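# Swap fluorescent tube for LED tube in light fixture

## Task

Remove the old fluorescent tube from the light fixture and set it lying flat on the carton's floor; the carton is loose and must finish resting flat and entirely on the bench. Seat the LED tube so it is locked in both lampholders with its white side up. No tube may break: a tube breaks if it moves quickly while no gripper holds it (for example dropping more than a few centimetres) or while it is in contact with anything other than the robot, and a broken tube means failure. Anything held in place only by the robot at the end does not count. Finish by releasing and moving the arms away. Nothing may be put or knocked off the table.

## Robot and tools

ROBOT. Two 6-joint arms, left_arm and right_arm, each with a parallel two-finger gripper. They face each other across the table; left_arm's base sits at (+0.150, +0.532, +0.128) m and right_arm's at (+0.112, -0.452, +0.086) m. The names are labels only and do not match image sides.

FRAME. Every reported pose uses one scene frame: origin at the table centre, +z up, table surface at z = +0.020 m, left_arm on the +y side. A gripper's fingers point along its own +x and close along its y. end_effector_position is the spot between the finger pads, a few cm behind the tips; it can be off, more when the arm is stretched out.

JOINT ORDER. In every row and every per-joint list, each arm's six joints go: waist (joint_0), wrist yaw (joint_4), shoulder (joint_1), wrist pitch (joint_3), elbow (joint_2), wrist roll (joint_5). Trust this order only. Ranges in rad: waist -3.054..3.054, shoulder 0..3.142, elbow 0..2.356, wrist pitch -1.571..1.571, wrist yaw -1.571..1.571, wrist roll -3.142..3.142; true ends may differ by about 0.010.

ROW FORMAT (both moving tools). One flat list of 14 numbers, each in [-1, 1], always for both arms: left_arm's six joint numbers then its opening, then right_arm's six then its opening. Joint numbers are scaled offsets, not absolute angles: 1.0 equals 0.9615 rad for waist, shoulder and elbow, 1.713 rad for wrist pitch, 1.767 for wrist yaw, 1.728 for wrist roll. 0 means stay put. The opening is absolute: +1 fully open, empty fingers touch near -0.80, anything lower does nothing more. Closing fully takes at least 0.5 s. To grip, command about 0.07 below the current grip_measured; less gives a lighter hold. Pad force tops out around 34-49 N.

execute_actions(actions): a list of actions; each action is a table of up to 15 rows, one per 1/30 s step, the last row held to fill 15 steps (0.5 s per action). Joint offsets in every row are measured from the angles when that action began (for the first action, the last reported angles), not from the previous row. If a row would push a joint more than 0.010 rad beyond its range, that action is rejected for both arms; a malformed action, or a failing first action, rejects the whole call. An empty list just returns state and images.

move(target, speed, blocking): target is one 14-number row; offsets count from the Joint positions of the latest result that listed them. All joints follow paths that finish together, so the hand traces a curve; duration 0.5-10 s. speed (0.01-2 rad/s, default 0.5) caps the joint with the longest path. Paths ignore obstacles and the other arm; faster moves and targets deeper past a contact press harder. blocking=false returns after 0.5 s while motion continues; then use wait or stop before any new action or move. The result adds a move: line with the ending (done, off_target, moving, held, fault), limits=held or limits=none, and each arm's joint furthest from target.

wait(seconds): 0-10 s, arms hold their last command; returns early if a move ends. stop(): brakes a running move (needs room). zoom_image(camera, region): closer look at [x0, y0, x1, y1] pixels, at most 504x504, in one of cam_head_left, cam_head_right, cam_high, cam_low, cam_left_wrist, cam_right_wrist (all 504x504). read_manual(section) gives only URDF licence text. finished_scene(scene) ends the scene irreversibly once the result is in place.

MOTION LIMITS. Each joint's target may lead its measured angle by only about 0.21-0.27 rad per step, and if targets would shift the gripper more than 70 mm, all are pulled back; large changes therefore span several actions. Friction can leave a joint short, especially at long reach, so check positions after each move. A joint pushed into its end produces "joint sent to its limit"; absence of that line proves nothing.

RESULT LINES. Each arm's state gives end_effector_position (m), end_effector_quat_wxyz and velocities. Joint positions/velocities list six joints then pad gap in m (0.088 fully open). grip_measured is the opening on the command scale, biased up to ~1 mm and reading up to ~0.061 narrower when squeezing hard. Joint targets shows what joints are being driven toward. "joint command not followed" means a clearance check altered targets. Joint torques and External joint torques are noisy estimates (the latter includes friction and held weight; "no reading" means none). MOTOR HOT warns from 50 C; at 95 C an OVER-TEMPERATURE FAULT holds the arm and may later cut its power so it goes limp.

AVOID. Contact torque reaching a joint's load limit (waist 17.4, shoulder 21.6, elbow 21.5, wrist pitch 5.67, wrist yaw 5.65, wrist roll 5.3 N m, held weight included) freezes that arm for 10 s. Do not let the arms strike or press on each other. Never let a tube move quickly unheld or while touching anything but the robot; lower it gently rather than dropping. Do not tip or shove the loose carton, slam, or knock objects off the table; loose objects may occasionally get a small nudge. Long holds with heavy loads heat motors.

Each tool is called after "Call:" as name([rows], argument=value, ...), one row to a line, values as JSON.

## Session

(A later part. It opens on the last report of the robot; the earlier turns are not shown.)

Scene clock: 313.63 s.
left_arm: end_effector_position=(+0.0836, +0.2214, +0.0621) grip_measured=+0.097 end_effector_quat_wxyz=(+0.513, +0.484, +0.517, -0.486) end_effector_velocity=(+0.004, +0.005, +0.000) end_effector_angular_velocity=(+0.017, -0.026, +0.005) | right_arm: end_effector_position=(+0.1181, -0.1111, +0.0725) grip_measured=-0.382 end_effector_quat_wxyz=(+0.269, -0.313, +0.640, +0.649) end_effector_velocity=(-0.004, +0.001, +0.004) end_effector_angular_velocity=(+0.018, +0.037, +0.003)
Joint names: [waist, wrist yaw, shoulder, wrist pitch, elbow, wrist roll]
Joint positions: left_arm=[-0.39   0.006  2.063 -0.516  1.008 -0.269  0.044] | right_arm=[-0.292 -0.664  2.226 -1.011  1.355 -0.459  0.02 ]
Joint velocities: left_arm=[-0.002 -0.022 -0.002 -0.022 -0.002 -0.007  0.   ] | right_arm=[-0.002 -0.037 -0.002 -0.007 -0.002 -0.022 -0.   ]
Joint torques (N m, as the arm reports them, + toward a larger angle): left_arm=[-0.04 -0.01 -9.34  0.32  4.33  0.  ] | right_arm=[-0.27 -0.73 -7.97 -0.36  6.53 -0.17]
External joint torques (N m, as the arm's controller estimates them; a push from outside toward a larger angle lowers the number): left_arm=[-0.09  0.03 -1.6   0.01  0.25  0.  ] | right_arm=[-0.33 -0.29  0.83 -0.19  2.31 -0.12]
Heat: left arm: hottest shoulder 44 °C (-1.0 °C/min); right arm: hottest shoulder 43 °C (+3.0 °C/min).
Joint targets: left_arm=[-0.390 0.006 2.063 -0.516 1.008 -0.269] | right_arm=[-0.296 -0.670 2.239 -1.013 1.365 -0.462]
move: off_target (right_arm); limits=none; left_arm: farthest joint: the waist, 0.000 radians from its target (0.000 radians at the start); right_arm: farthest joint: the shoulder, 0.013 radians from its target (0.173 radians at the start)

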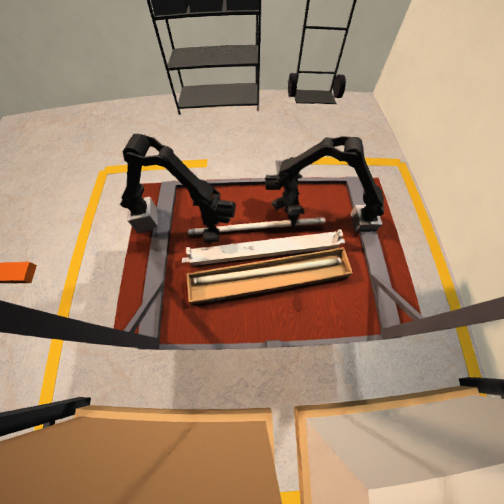

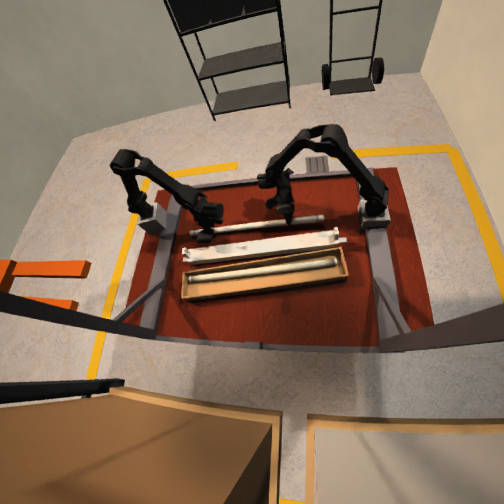

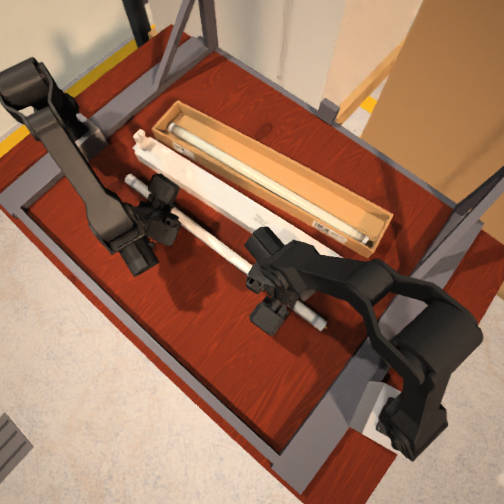

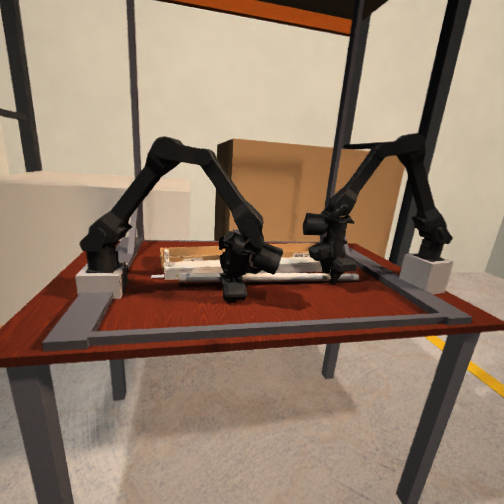

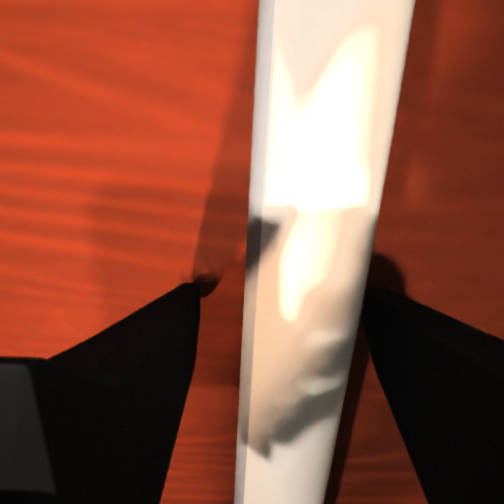

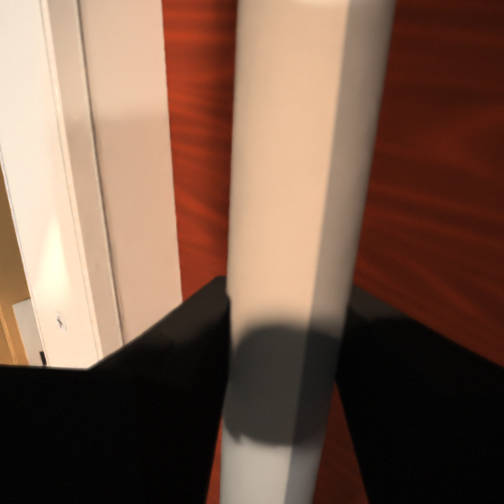

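Call:
move(target=[0,0,0,0,0,0,-0.47,0,0,0,0,0,0,-0.5])

Call:
move(target=[0,0,0,0,0,0,-0.47,0,0,0,0,0,0,-0.05])

Call:
move(target=[0,0,0,0,0,0,-0.47,0.14,0.168,-0.18,0.092,-0.12,0.13,-0.05], speed=0.3)

Call:
move(target=[0,0,0,0,0,0,-0.47,0.198,0.216,-0.09,0.038,-0.058,0.121,-0.05], speed=0.3)

Call:
move(target=[0,0,0,0,0,0,-0.47,0,0,0.044,0.042,-0.036,0,-0.05], speed=0.1)

Scene clock: 327.90 s.
left_arm: end_effector_position=(+0.0836, +0.2214, +0.0621) grip_measured=-0.337 end_effector_quat_wxyz=(+0.513, +0.484, +0.517, -0.486) end_effector_velocity=(+0.001, +0.002, +0.000) end_effector_angular_velocity=(+0.006, -0.009, +0.005) | right_arm: end_effector_position=(+0.1182, -0.1113, +0.0723) grip_measured=-0.382 end_effector_quat_wxyz=(+0.269, -0.313, +0.640, +0.648) end_effector_velocity=(-0.002, -0.000, +0.003) end_effector_angular_velocity=(+0.004, +0.023, -0.004)
Joint names: [waist, wrist yaw, shoulder, wrist pitch, elbow, wrist roll]
Joint positions: left_arm=[-0.39   0.006  2.063 -0.516  1.008 -0.269  0.022] | right_arm=[-0.293 -0.663  2.226 -1.012  1.355 -0.459  0.02 ]
Joint velocities: left_arm=[-0.002 -0.007 -0.002 -0.007 -0.002 -0.007 -0.   ] | right_arm=[-0.002 -0.022 -0.002 -0.007 -0.002 -0.007 -0.   ]
Joint torques (N m, as the arm reports them, + toward a larger angle): left_arm=[-0.04 -0.01 -9.34  0.32  4.33  0.  ] | right_arm=[ 0.   -0.47 -9.59 -0.17  5.13 -0.02]
External joint torques (N m, as the arm's controller estimates them; a push from outside toward a larger angle lowers the number): left_arm=[-0.09  0.02 -1.63  0.    0.25  0.  ] | right_arm=[ 0.04 -0.04 -0.86  0.01  0.97  0.02]
Heat: left arm: hottest shoulder 44 °C (-1.0 °C/min); right arm: hottest shoulder 42 °C (+1.0 °C/min).
Joint targets: left_arm=[-0.390 0.006 2.063 -0.516 1.008 -0.269] | right_arm=[-0.292 -0.664 2.226 -1.011 1.355 -0.458]
move: done; limits=none; left_arm: farthest joint: the waist, 0.000 radians from its target (0.000 radians at the start); right_arm: farthest joint: the waist, 0.001 radians from its target (0.001 radians at the start)

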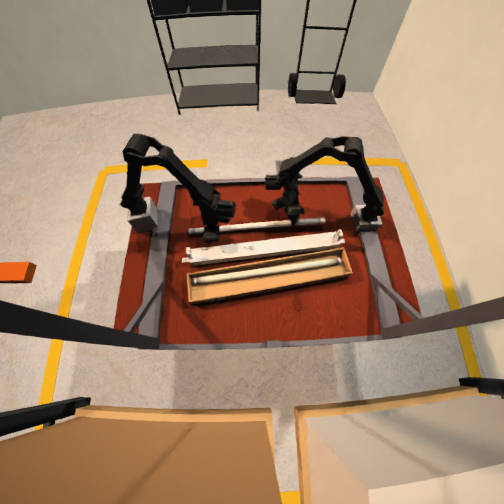

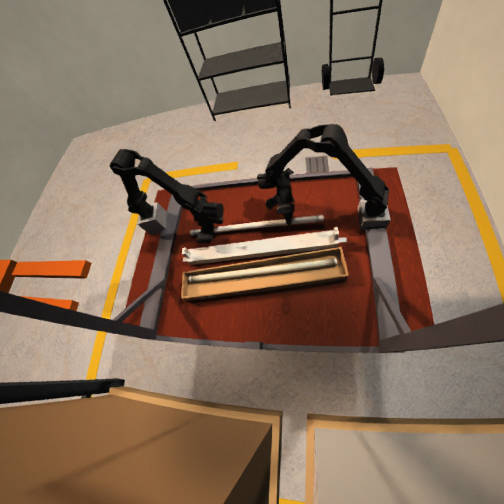

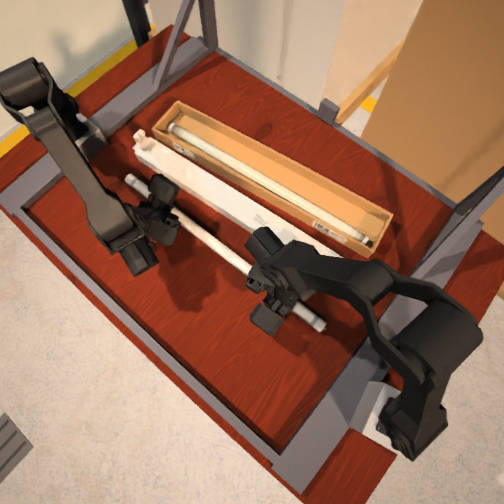

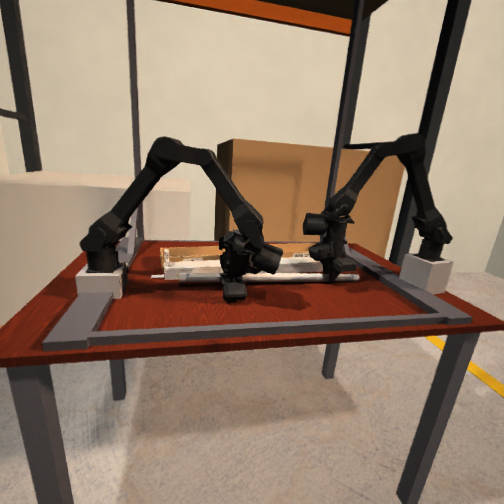

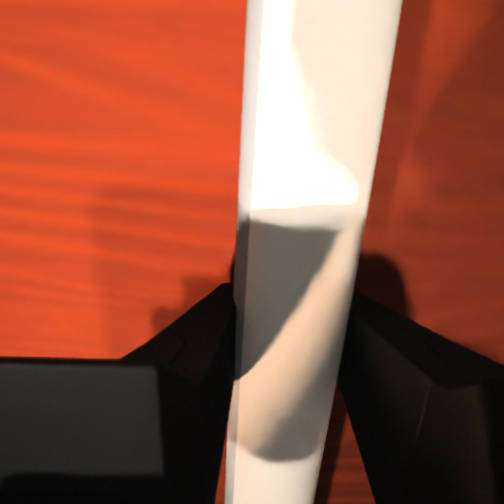

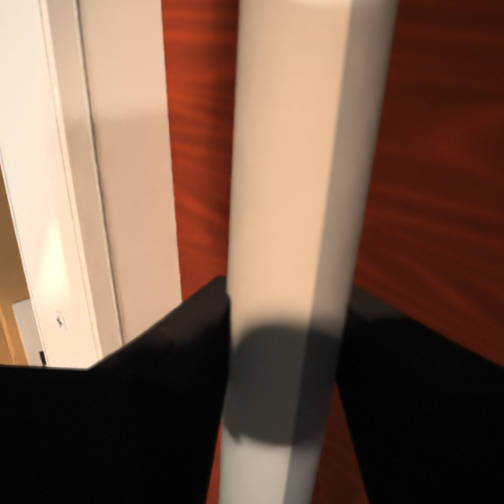

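Scene clock: 328.53 s.
left_arm: end_effector_position=(+0.0836, +0.2214, +0.0621) grip_measured=-0.337 end_effector_quat_wxyz=(+0.513, +0.484, +0.517, -0.486) end_effector_velocity=(-0.001, +0.003, +0.000) end_effector_angular_velocity=(+0.009, +0.006, -0.010) | right_arm: end_effector_position=(+0.1183, -0.1112, +0.0723) grip_measured=-0.054 end_effector_quat_wxyz=(+0.269, -0.313, +0.640, +0.648) end_effector_velocity=(-0.000, -0.001, +0.001) end_effector_angular_velocity=(-0.000, +0.009, +0.001)
Joint names: [waist, wrist yaw, shoulder, wrist pitch, elbow, wrist roll]
Joint positions: left_arm=[-0.39   0.006  2.063 -0.516  1.008 -0.269  0.022] | right_arm=[-0.293 -0.663  2.226 -1.011  1.355 -0.459  0.036]
Joint velocities: left_arm=[-0.002  0.007 -0.002 -0.007 -0.002  0.007 -0.   ] | right_arm=[-0.002 -0.007 -0.002 -0.007 -0.002 -0.007  0.001]
Joint torques (N m, as the arm reports them, + toward a larger angle): left_arm=[-0.04  0.   -9.36  0.32  4.28  0.  ] | right_arm=[ 0.05 -0.43 -9.47 -0.22  5.08 -0.08]
External joint torques (N m, as the arm's controller estimates them; a push from outside toward a larger angle lowers the number): left_arm=[-0.07  0.02 -1.65  0.    0.19  0.  ] | right_arm=[ 0.1  -0.01 -0.7  -0.03  0.92 -0.04]
Heat: left arm: hottest shoulder 44 °C (-1.0 °C/min); right arm: hottest shoulder 42 °C (+0.0 °C/min).
Joint targets: left_arm=[-0.390 0.006 2.063 -0.516 1.008 -0.269] | right_arm=[-0.293 -0.664 2.226 -1.011 1.355 -0.459]
move: done; limits=none; left_arm: farthest joint: the waist, 0.000 radians from its target (0.000 radians at the start); right_arm: farthest joint: the wrist pitch, 0.001 radians from its target (0.000 radians at the start)

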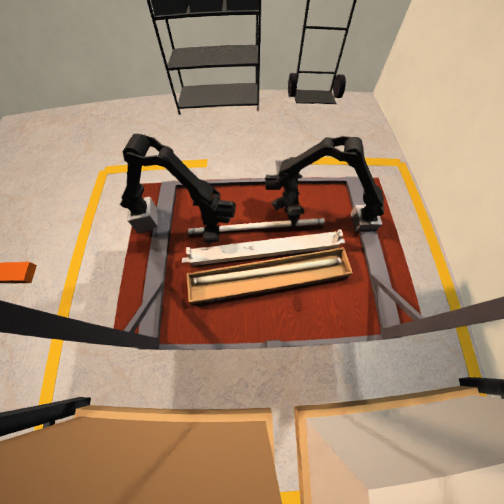

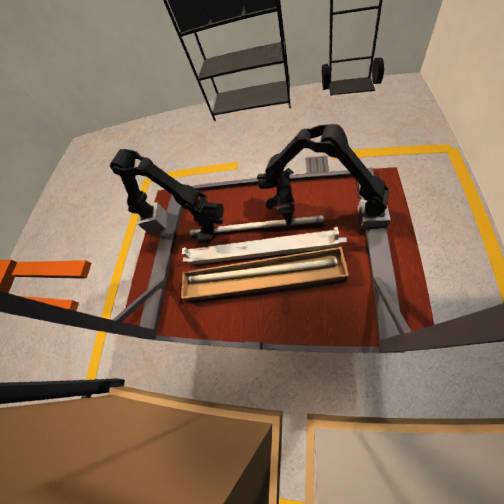

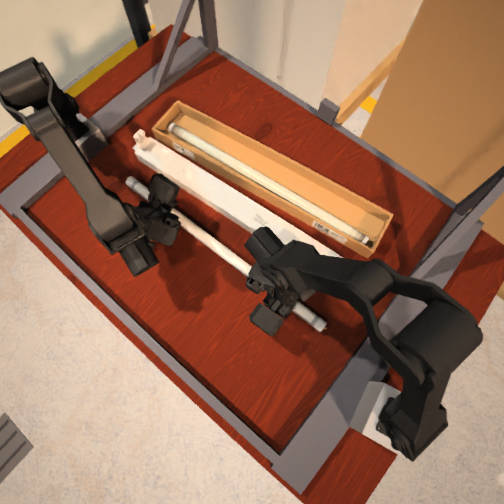

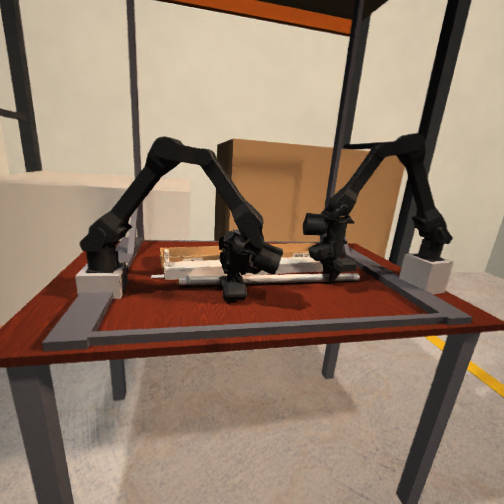

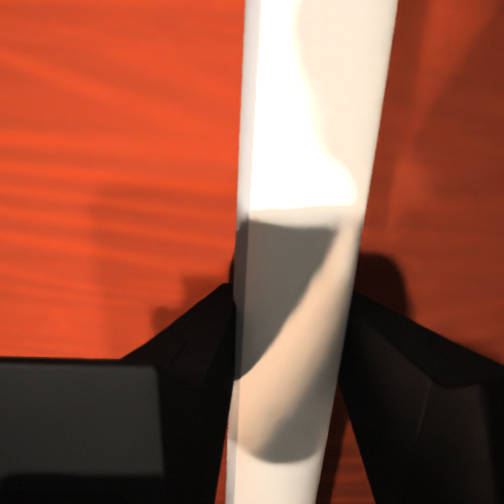

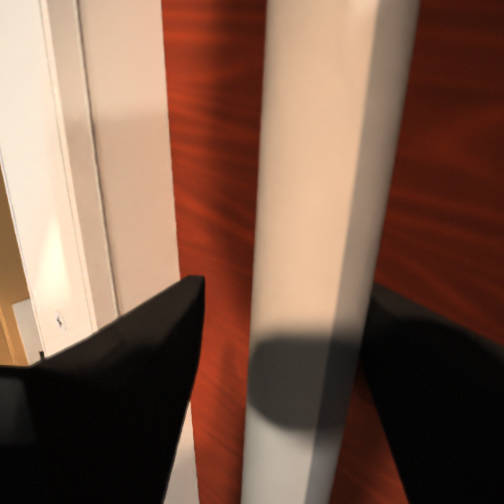

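Scene clock: 330.10 s.
left_arm: end_effector_position=(+0.0836, +0.2214, +0.0621) grip_measured=-0.337 end_effector_quat_wxyz=(+0.513, +0.484, +0.517, -0.486) end_effector_velocity=(-0.001, +0.004, +0.001) end_effector_angular_velocity=(+0.009, +0.006, +0.020) | right_arm: end_effector_position=(+0.1126, -0.1122, +0.0756) grip_measured=-0.052 end_effector_quat_wxyz=(+0.375, -0.416, +0.580, +0.592) end_effector_velocity=(-0.002, -0.003, +0.001) end_effector_angular_velocity=(-0.003, +0.009, +0.008)
Joint names: [waist, wrist yaw, shoulder, wrist pitch, elbow, wrist roll]
Joint positions: left_arm=[-0.39   0.006  2.063 -0.516  1.008 -0.269  0.022] | right_arm=[-0.161 -0.37   2.069 -0.855  1.248 -0.237  0.036]
Joint velocities: left_arm=[-0.002  0.007 -0.007 -0.007 -0.007 -0.022  0.   ] | right_arm=[ 0.002 -0.007 -0.007 -0.007 -0.007 -0.007 -0.   ]
Joint torques (N m, as the arm reports them, + toward a larger angle): left_arm=[-0.04 -0.01 -9.34  0.31  4.32  0.  ] | right_arm=[  0.28  -0.14 -10.84   0.22   4.85   0.11]
External joint torques (N m, as the arm's controller estimates them; a push from outside toward a larger angle lowers the number): left_arm=[-0.03  0.01 -1.59 -0.02  0.18  0.  ] | right_arm=[ 0.24  0.12 -2.6   0.08  0.24  0.13]
Heat: left arm: hottest shoulder 44 °C (-1.0 °C/min); right arm: hottest shoulder 42 °C (+0.0 °C/min).
Joint targets: left_arm=[-0.390 0.006 2.063 -0.516 1.008 -0.269] | right_arm=[-0.158 -0.366 2.053 -0.854 1.240 -0.234]
move: off_target (right_arm); limits=none; left_arm: farthest joint: the waist, 0.000 radians from its target (0.000 radians at the start); right_arm: farthest joint: the shoulder, 0.016 radians from its target (0.173 radians at the start)

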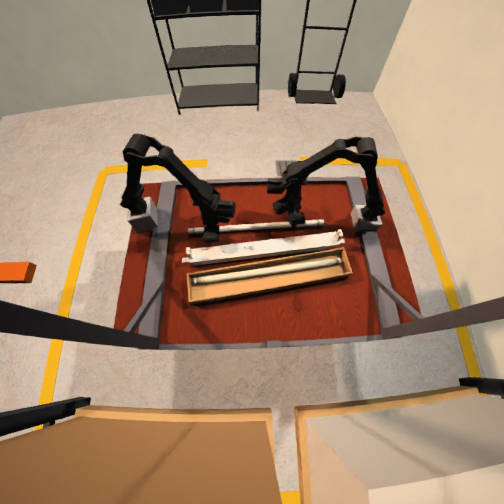

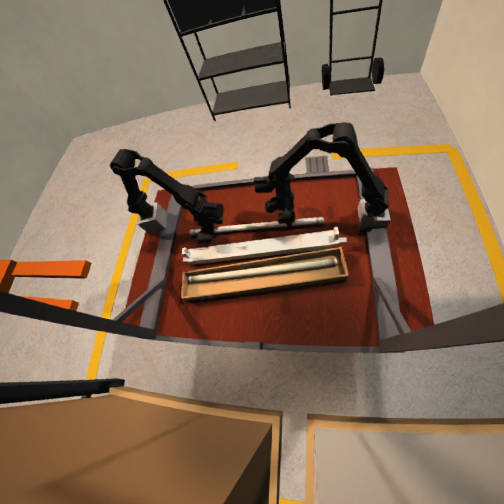

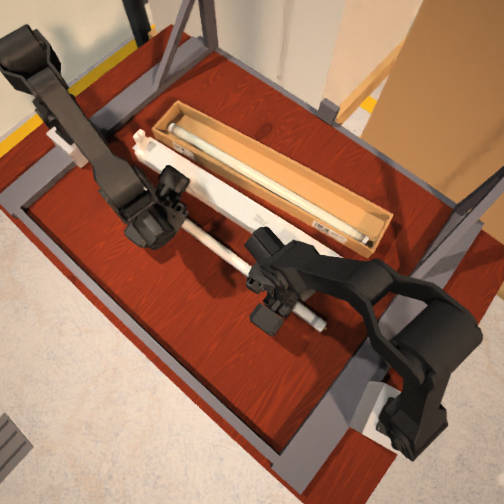

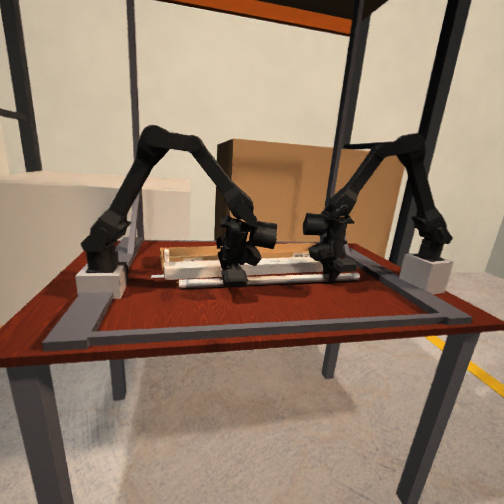

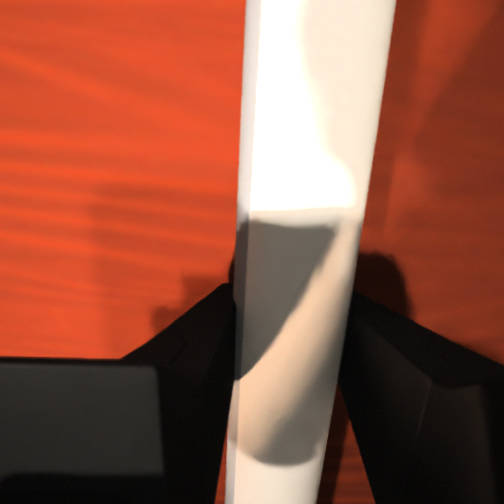

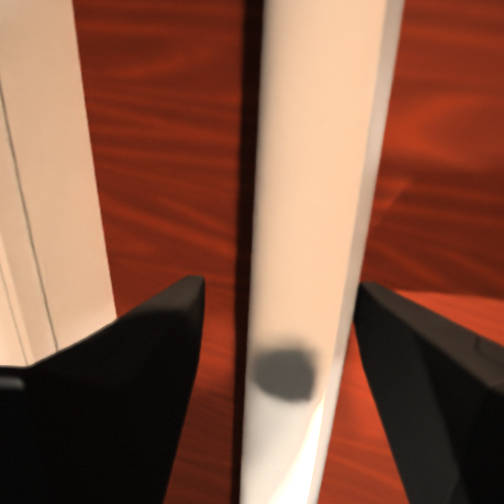

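Scene clock: 331.93 s.
left_arm: end_effector_position=(+0.0836, +0.2214, +0.0621) grip_measured=-0.337 end_effector_quat_wxyz=(+0.513, +0.484, +0.517, -0.486) end_effector_velocity=(+0.001, +0.002, +0.000) end_effector_angular_velocity=(+0.006, -0.009, +0.005) | right_arm: end_effector_position=(+0.1049, -0.1125, +0.0773) grip_measured=-0.052 end_effector_quat_wxyz=(+0.483, -0.520, +0.489, +0.507) end_effector_velocity=(-0.000, -0.002, +0.000) end_effector_angular_velocity=(-0.007, +0.007, -0.010)
Joint names: [waist, wrist yaw, shoulder, wrist pitch, elbow, wrist roll]
Joint positions: left_arm=[-0.39   0.006  2.063 -0.516  1.008 -0.269  0.022] | right_arm=[ 0.026  0.008  1.999 -0.792  1.2   -0.031  0.036]
Joint velocities: left_arm=[-0.002 -0.007 -0.002 -0.007 -0.002 -0.007  0.   ] | right_arm=[-0.002 -0.007 -0.002 -0.007 -0.002  0.007 -0.   ]
Joint torques (N m, as the arm reports them, + toward a larger angle): left_arm=[-0.04 -0.01 -9.34  0.32  4.32  0.  ] | right_arm=[  0.23   0.18 -10.49   0.35   4.98   0.11]
External joint torques (N m, as the arm's controller estimates them; a push from outside toward a larger angle lowers the number): left_arm=[-0.04  0.01 -1.61 -0.03  0.17  0.  ] | right_arm=[ 0.28  0.18 -2.55  0.06  0.15  0.1 ]
Heat: left arm: hottest shoulder 44 °C (-1.0 °C/min); right arm: hottest shoulder 42 °C (+0.0 °C/min).
Joint targets: left_arm=[-0.390 0.006 2.063 -0.516 1.008 -0.269] | right_arm=[0.029 0.011 1.983 -0.790 1.192 -0.028]
move: off_target (right_arm); limits=none; left_arm: farthest joint: the waist, 0.000 radians from its target (0.000 radians at the start); right_arm: farthest joint: the shoulder, 0.017 radians from its target (0.087 radians at the start)

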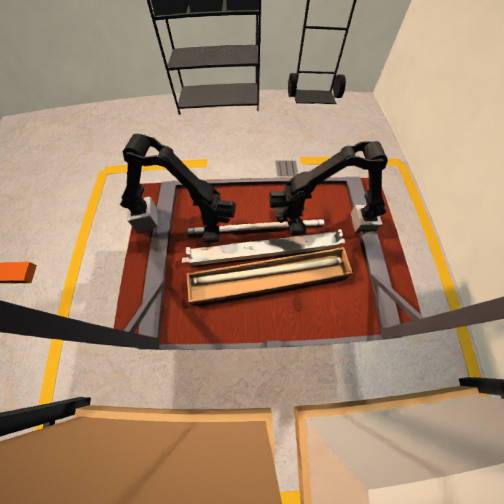

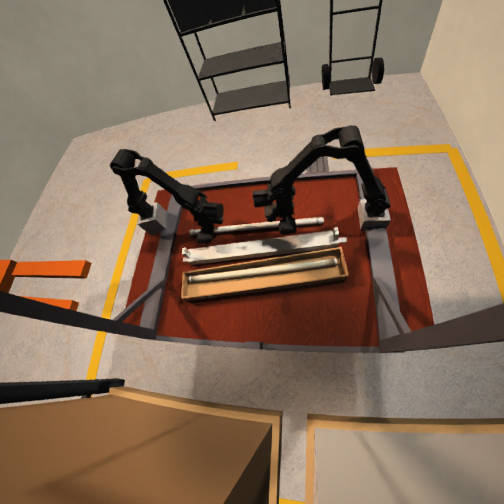

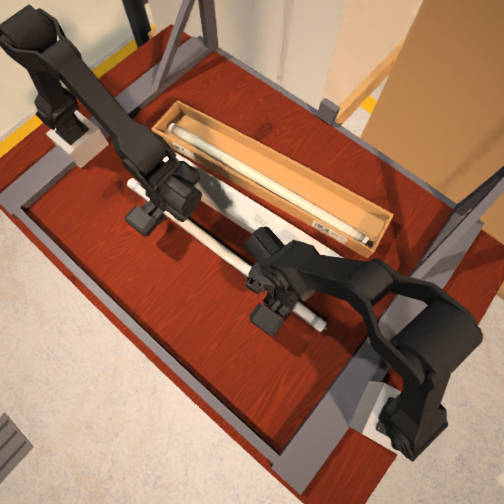

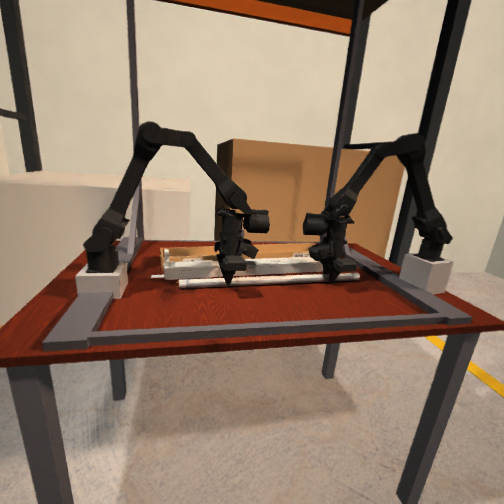

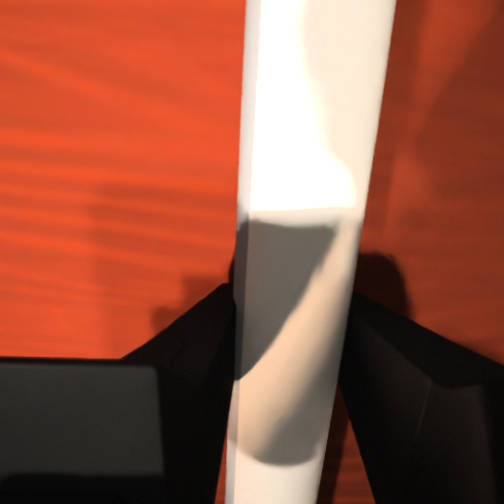

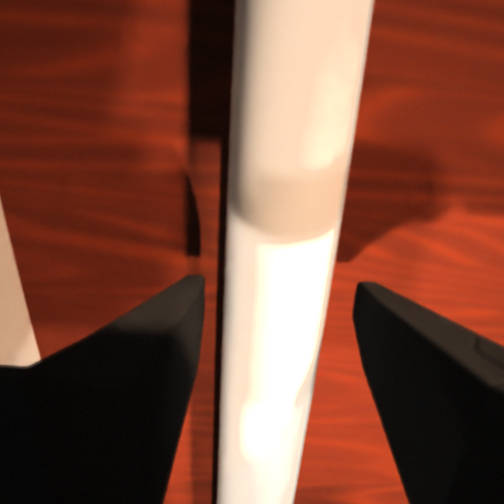

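Scene clock: 333.10 s.
left_arm: end_effector_position=(+0.0836, +0.2214, +0.0621) grip_measured=-0.337 end_effector_quat_wxyz=(+0.513, +0.484, +0.517, -0.486) end_effector_velocity=(+0.002, +0.002, +0.000) end_effector_angular_velocity=(+0.006, -0.009, +0.010) | right_arm: end_effector_position=(+0.1049, -0.1101, +0.0628) grip_measured=-0.052 end_effector_quat_wxyz=(+0.487, -0.517, +0.485, +0.511) end_effector_velocity=(-0.002, -0.002, +0.000) end_effector_angular_velocity=(-0.008, +0.022, +0.034)
Joint names: [waist, wrist yaw, shoulder, wrist pitch, elbow, wrist roll]
Joint positions: left_arm=[-0.39   0.006  2.063 -0.516  1.008 -0.269  0.022] | right_arm=[ 0.026  0.008  2.026 -0.722  1.174 -0.031  0.036]
Joint velocities: left_arm=[ 0.002 -0.007 -0.002 -0.007 -0.002 -0.007 -0.   ] | right_arm=[-0.002 -0.022 -0.002 -0.007 -0.002 -0.037 -0.   ]
Joint torques (N m, as the arm reports them, + toward a larger angle): left_arm=[-0.04 -0.01 -9.34  0.32  4.32  0.  ] | right_arm=[ 0.16  0.01 -7.11  0.41  4.78  0.  ]
External joint torques (N m, as the arm's controller estimates them; a push from outside toward a larger angle lowers the number): left_arm=[-0.11  0.02 -1.62 -0.02  0.21  0.  ] | right_arm=[0.15 0.02 0.84 0.09 0.1  0.  ]
Heat: left arm: hottest shoulder 44 °C (-1.0 °C/min); right arm: hottest shoulder 42 °C (+0.0 °C/min).
Joint targets: left_arm=[-0.390 0.006 2.063 -0.516 1.008 -0.269] | right_arm=[0.026 0.008 2.041 -0.720 1.165 -0.031]
move: off_target (right_arm); limits=none; left_arm: farthest joint: the waist, 0.000 radians from its target (0.000 radians at the start); right_arm: farthest joint: the shoulder, 0.015 radians from its target (0.042 radians at the start)

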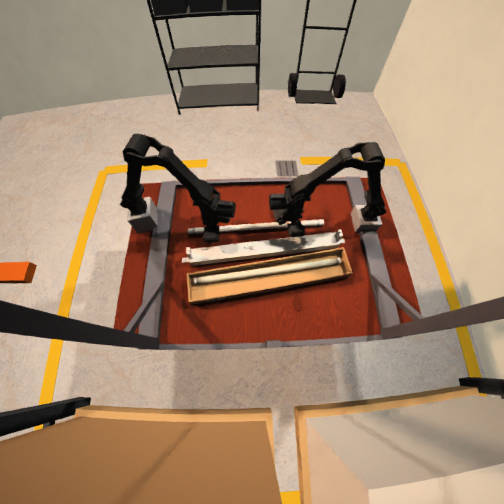

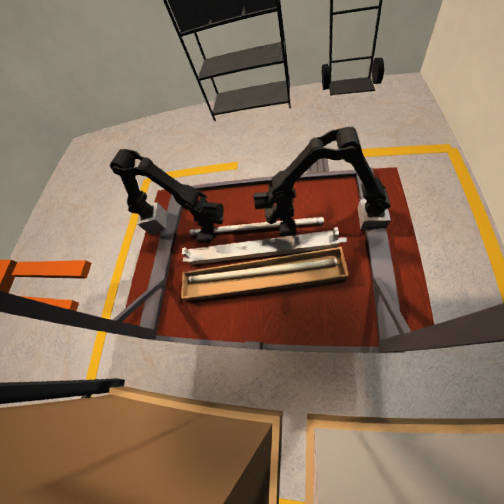

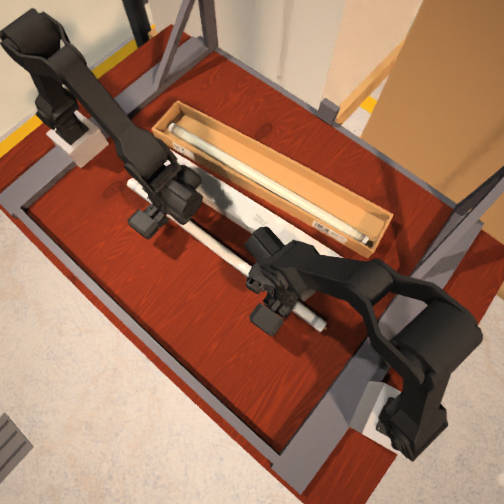

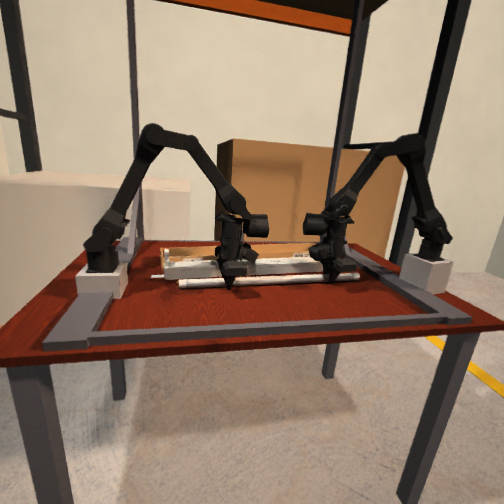

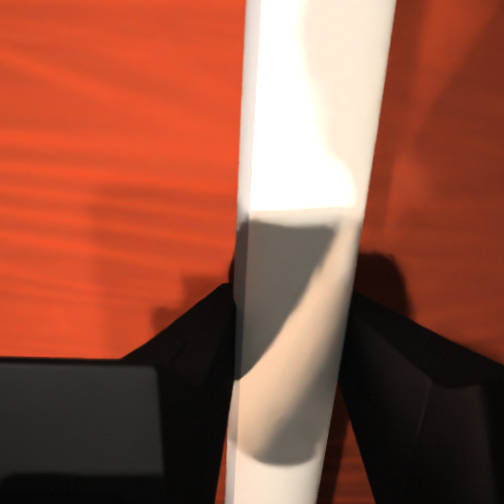

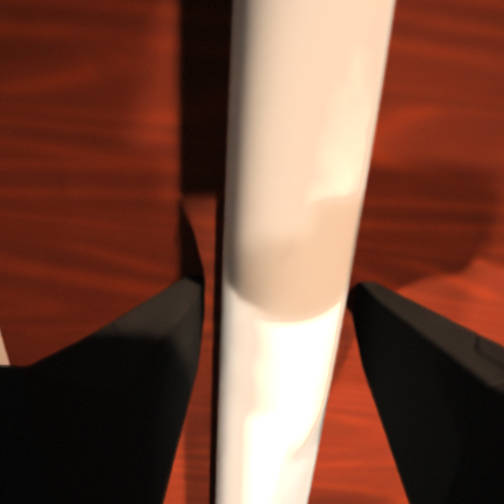

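Call:
move(target=[0,0,0,0,0,0,-0.47,0,0,-0.11,-0.09,0.08,0,0.1], speed=0.3)

Call:
move(target=[0,0,0,0,0,0,-0.47,-0.017,-0.004,-0.52,0.033,-0.575,-0.01,0.1], speed=0.5)

Scene clock: 342.97 s.
left_arm: end_effector_position=(+0.0836, +0.2214, +0.0621) grip_measured=-0.337 end_effector_quat_wxyz=(+0.513, +0.484, +0.517, -0.486) end_effector_velocity=(-0.001, +0.002, +0.000) end_effector_angular_velocity=(+0.006, -0.009, -0.015) | right_arm: end_effector_position=(+0.1049, -0.1104, +0.1067) grip_measured=+0.098 end_effector_quat_wxyz=(+0.488, -0.515, +0.484, +0.512) end_effector_velocity=(+0.002, -0.005, +0.000) end_effector_angular_velocity=(-0.022, -0.008, +0.005)
Joint names: [waist, wrist yaw, shoulder, wrist pitch, elbow, wrist roll]
Joint positions: left_arm=[-0.39   0.006  2.063 -0.516  1.008 -0.269  0.022] | right_arm=[ 0.026  0.008  1.936 -0.875  1.241 -0.031  0.044]
Joint velocities: left_arm=[-0.007 -0.007 -0.002 -0.007 -0.002  0.007 -0.   ] | right_arm=[-0.002  0.007 -0.002 -0.022 -0.002 -0.007 -0.   ]
Joint torques (N m, as the arm reports them, + toward a larger angle): left_arm=[-0.04 -0.01 -9.33  0.31  4.33  0.  ] | right_arm=[  0.09   0.03 -10.2    0.21   7.51   0.01]
External joint torques (N m, as the arm's controller estimates them; a push from outside toward a larger angle lowers the number): left_arm=[ 0.03  0.01 -1.6  -0.03  0.19  0.  ] | right_arm=[ 0.14  0.03 -2.4  -0.11  2.41  0.01]
Heat: left arm: hottest shoulder 44 °C (-1.0 °C/min); right arm: hottest shoulder 41 °C (-2.0 °C/min).
Joint targets: left_arm=[-0.390 0.006 2.063 -0.516 1.008 -0.269] | right_arm=[0.026 0.008 1.921 -0.876 1.251 -0.031]
move: off_target (right_arm); limits=none; left_arm: farthest joint: the waist, 0.000 radians from its target (0.000 radians at the start); right_arm: farthest joint: the shoulder, 0.016 radians from its target (0.106 radians at the start)

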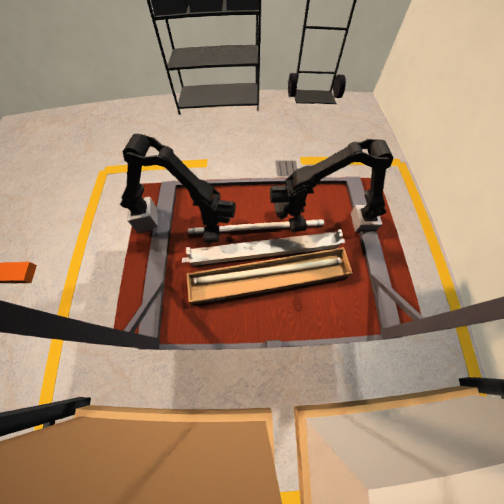

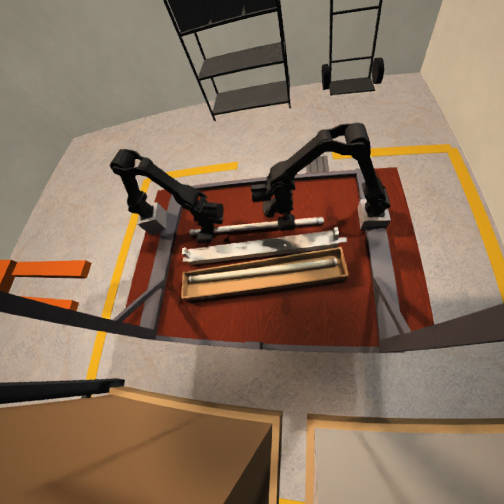

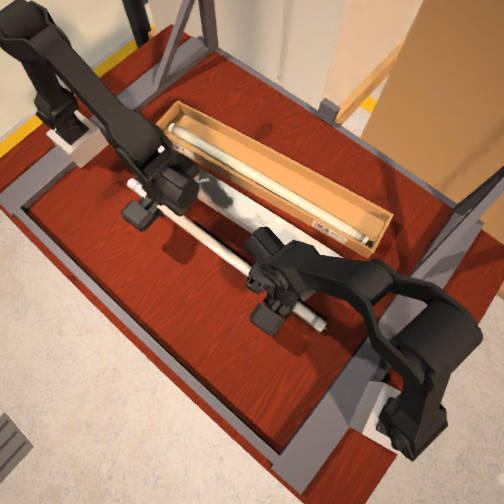

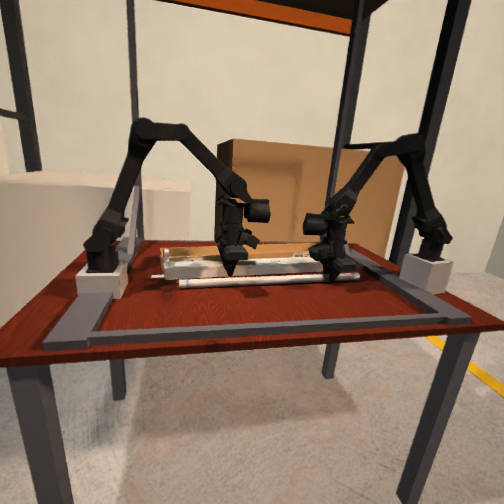

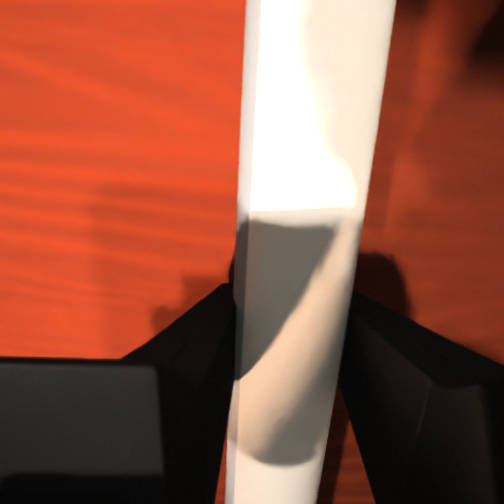

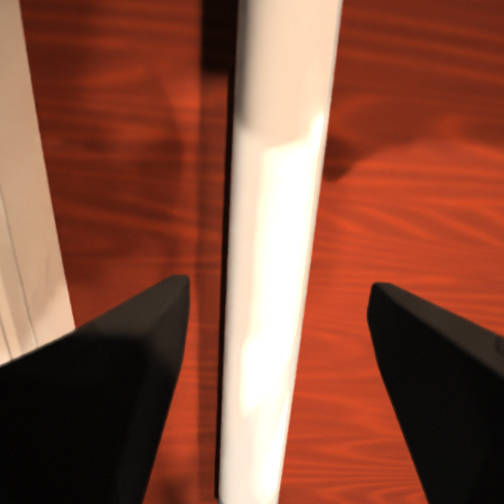

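Scene clock: 344.73 s.
left_arm: end_effector_position=(+0.0836, +0.2214, +0.0621) grip_measured=-0.337 end_effector_quat_wxyz=(+0.513, +0.484, +0.517, -0.486) end_effector_velocity=(+0.002, +0.003, +0.001) end_effector_angular_velocity=(+0.012, -0.025, -0.000) | right_arm: end_effector_position=(+0.1103, -0.2439, +0.1097) grip_measured=+0.098 end_effector_quat_wxyz=(+0.487, -0.515, +0.484, +0.513) end_effector_velocity=(+0.002, -0.002, +0.001) end_effector_angular_velocity=(-0.002, -0.007, +0.005)
Joint names: [waist, wrist yaw, shoulder, wrist pitch, elbow, wrist roll]
Joint positions: left_arm=[-0.39   0.006  2.063 -0.516  1.008 -0.269  0.022] | right_arm=[ 0.013  0.004  1.447 -0.82   0.697 -0.045  0.044]
Joint velocities: left_arm=[-0.007 -0.022 -0.002 -0.022  0.002 -0.007 -0.   ] | right_arm=[-0.002  0.007 -0.007 -0.007 -0.002 -0.007 -0.   ]
Joint torques (N m, as the arm reports them, + toward a larger angle): left_arm=[-0.04 -0.01 -9.34  0.32  4.32  0.  ] | right_arm=[-0.22 -0.17 -5.59  0.41  5.27 -0.07]
External joint torques (N m, as the arm's controller estimates them; a push from outside toward a larger angle lowers the number): left_arm=[ 0.    0.01 -1.58 -0.02  0.17  0.  ] | right_arm=[-0.2  -0.17 -1.49  0.07  0.23 -0.07]
Heat: left arm: hottest shoulder 44 °C (-1.0 °C/min); right arm: hottest shoulder 41 °C (-2.0 °C/min).
Joint targets: left_arm=[-0.390 0.006 2.063 -0.516 1.008 -0.269] | right_arm=[0.009 0.001 1.436 -0.818 0.688 -0.048]
move: off_target (right_arm); limits=none; left_arm: farthest joint: the waist, 0.000 radians from its target (0.000 radians at the start); right_arm: farthest joint: the shoulder, 0.011 radians from its target (0.500 radians at the start)

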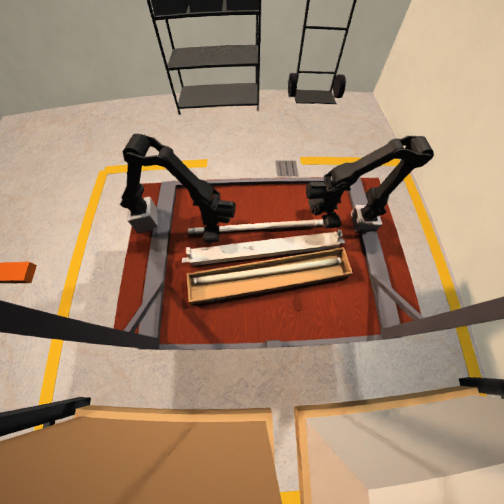

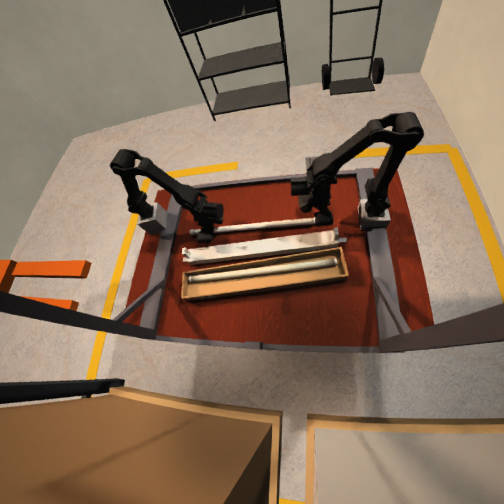

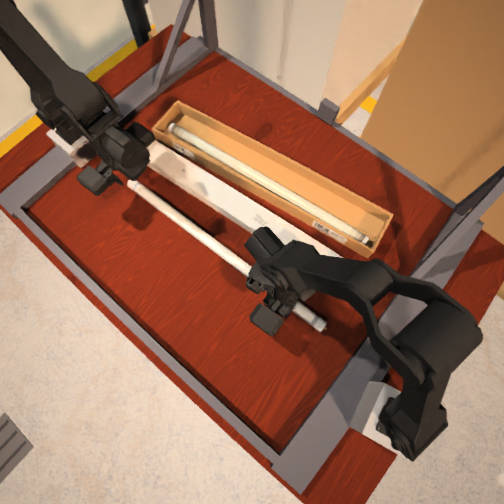

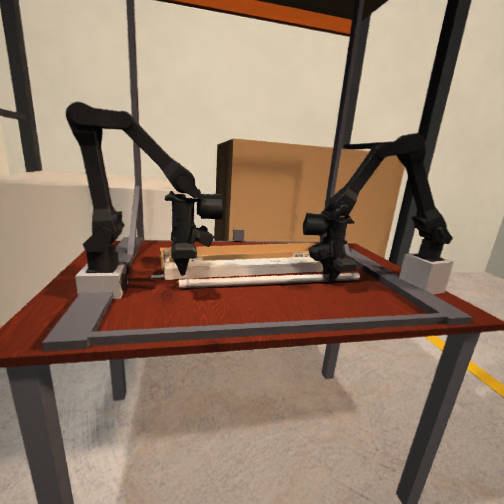

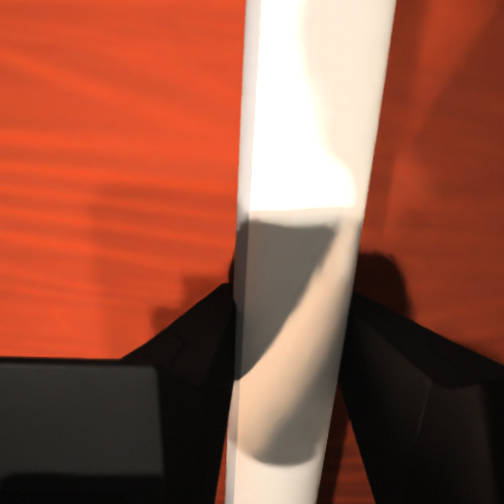

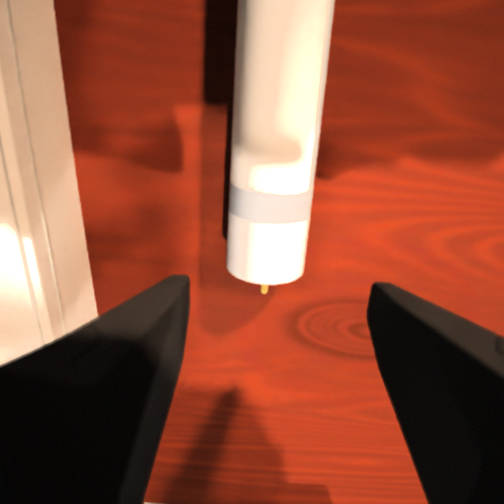

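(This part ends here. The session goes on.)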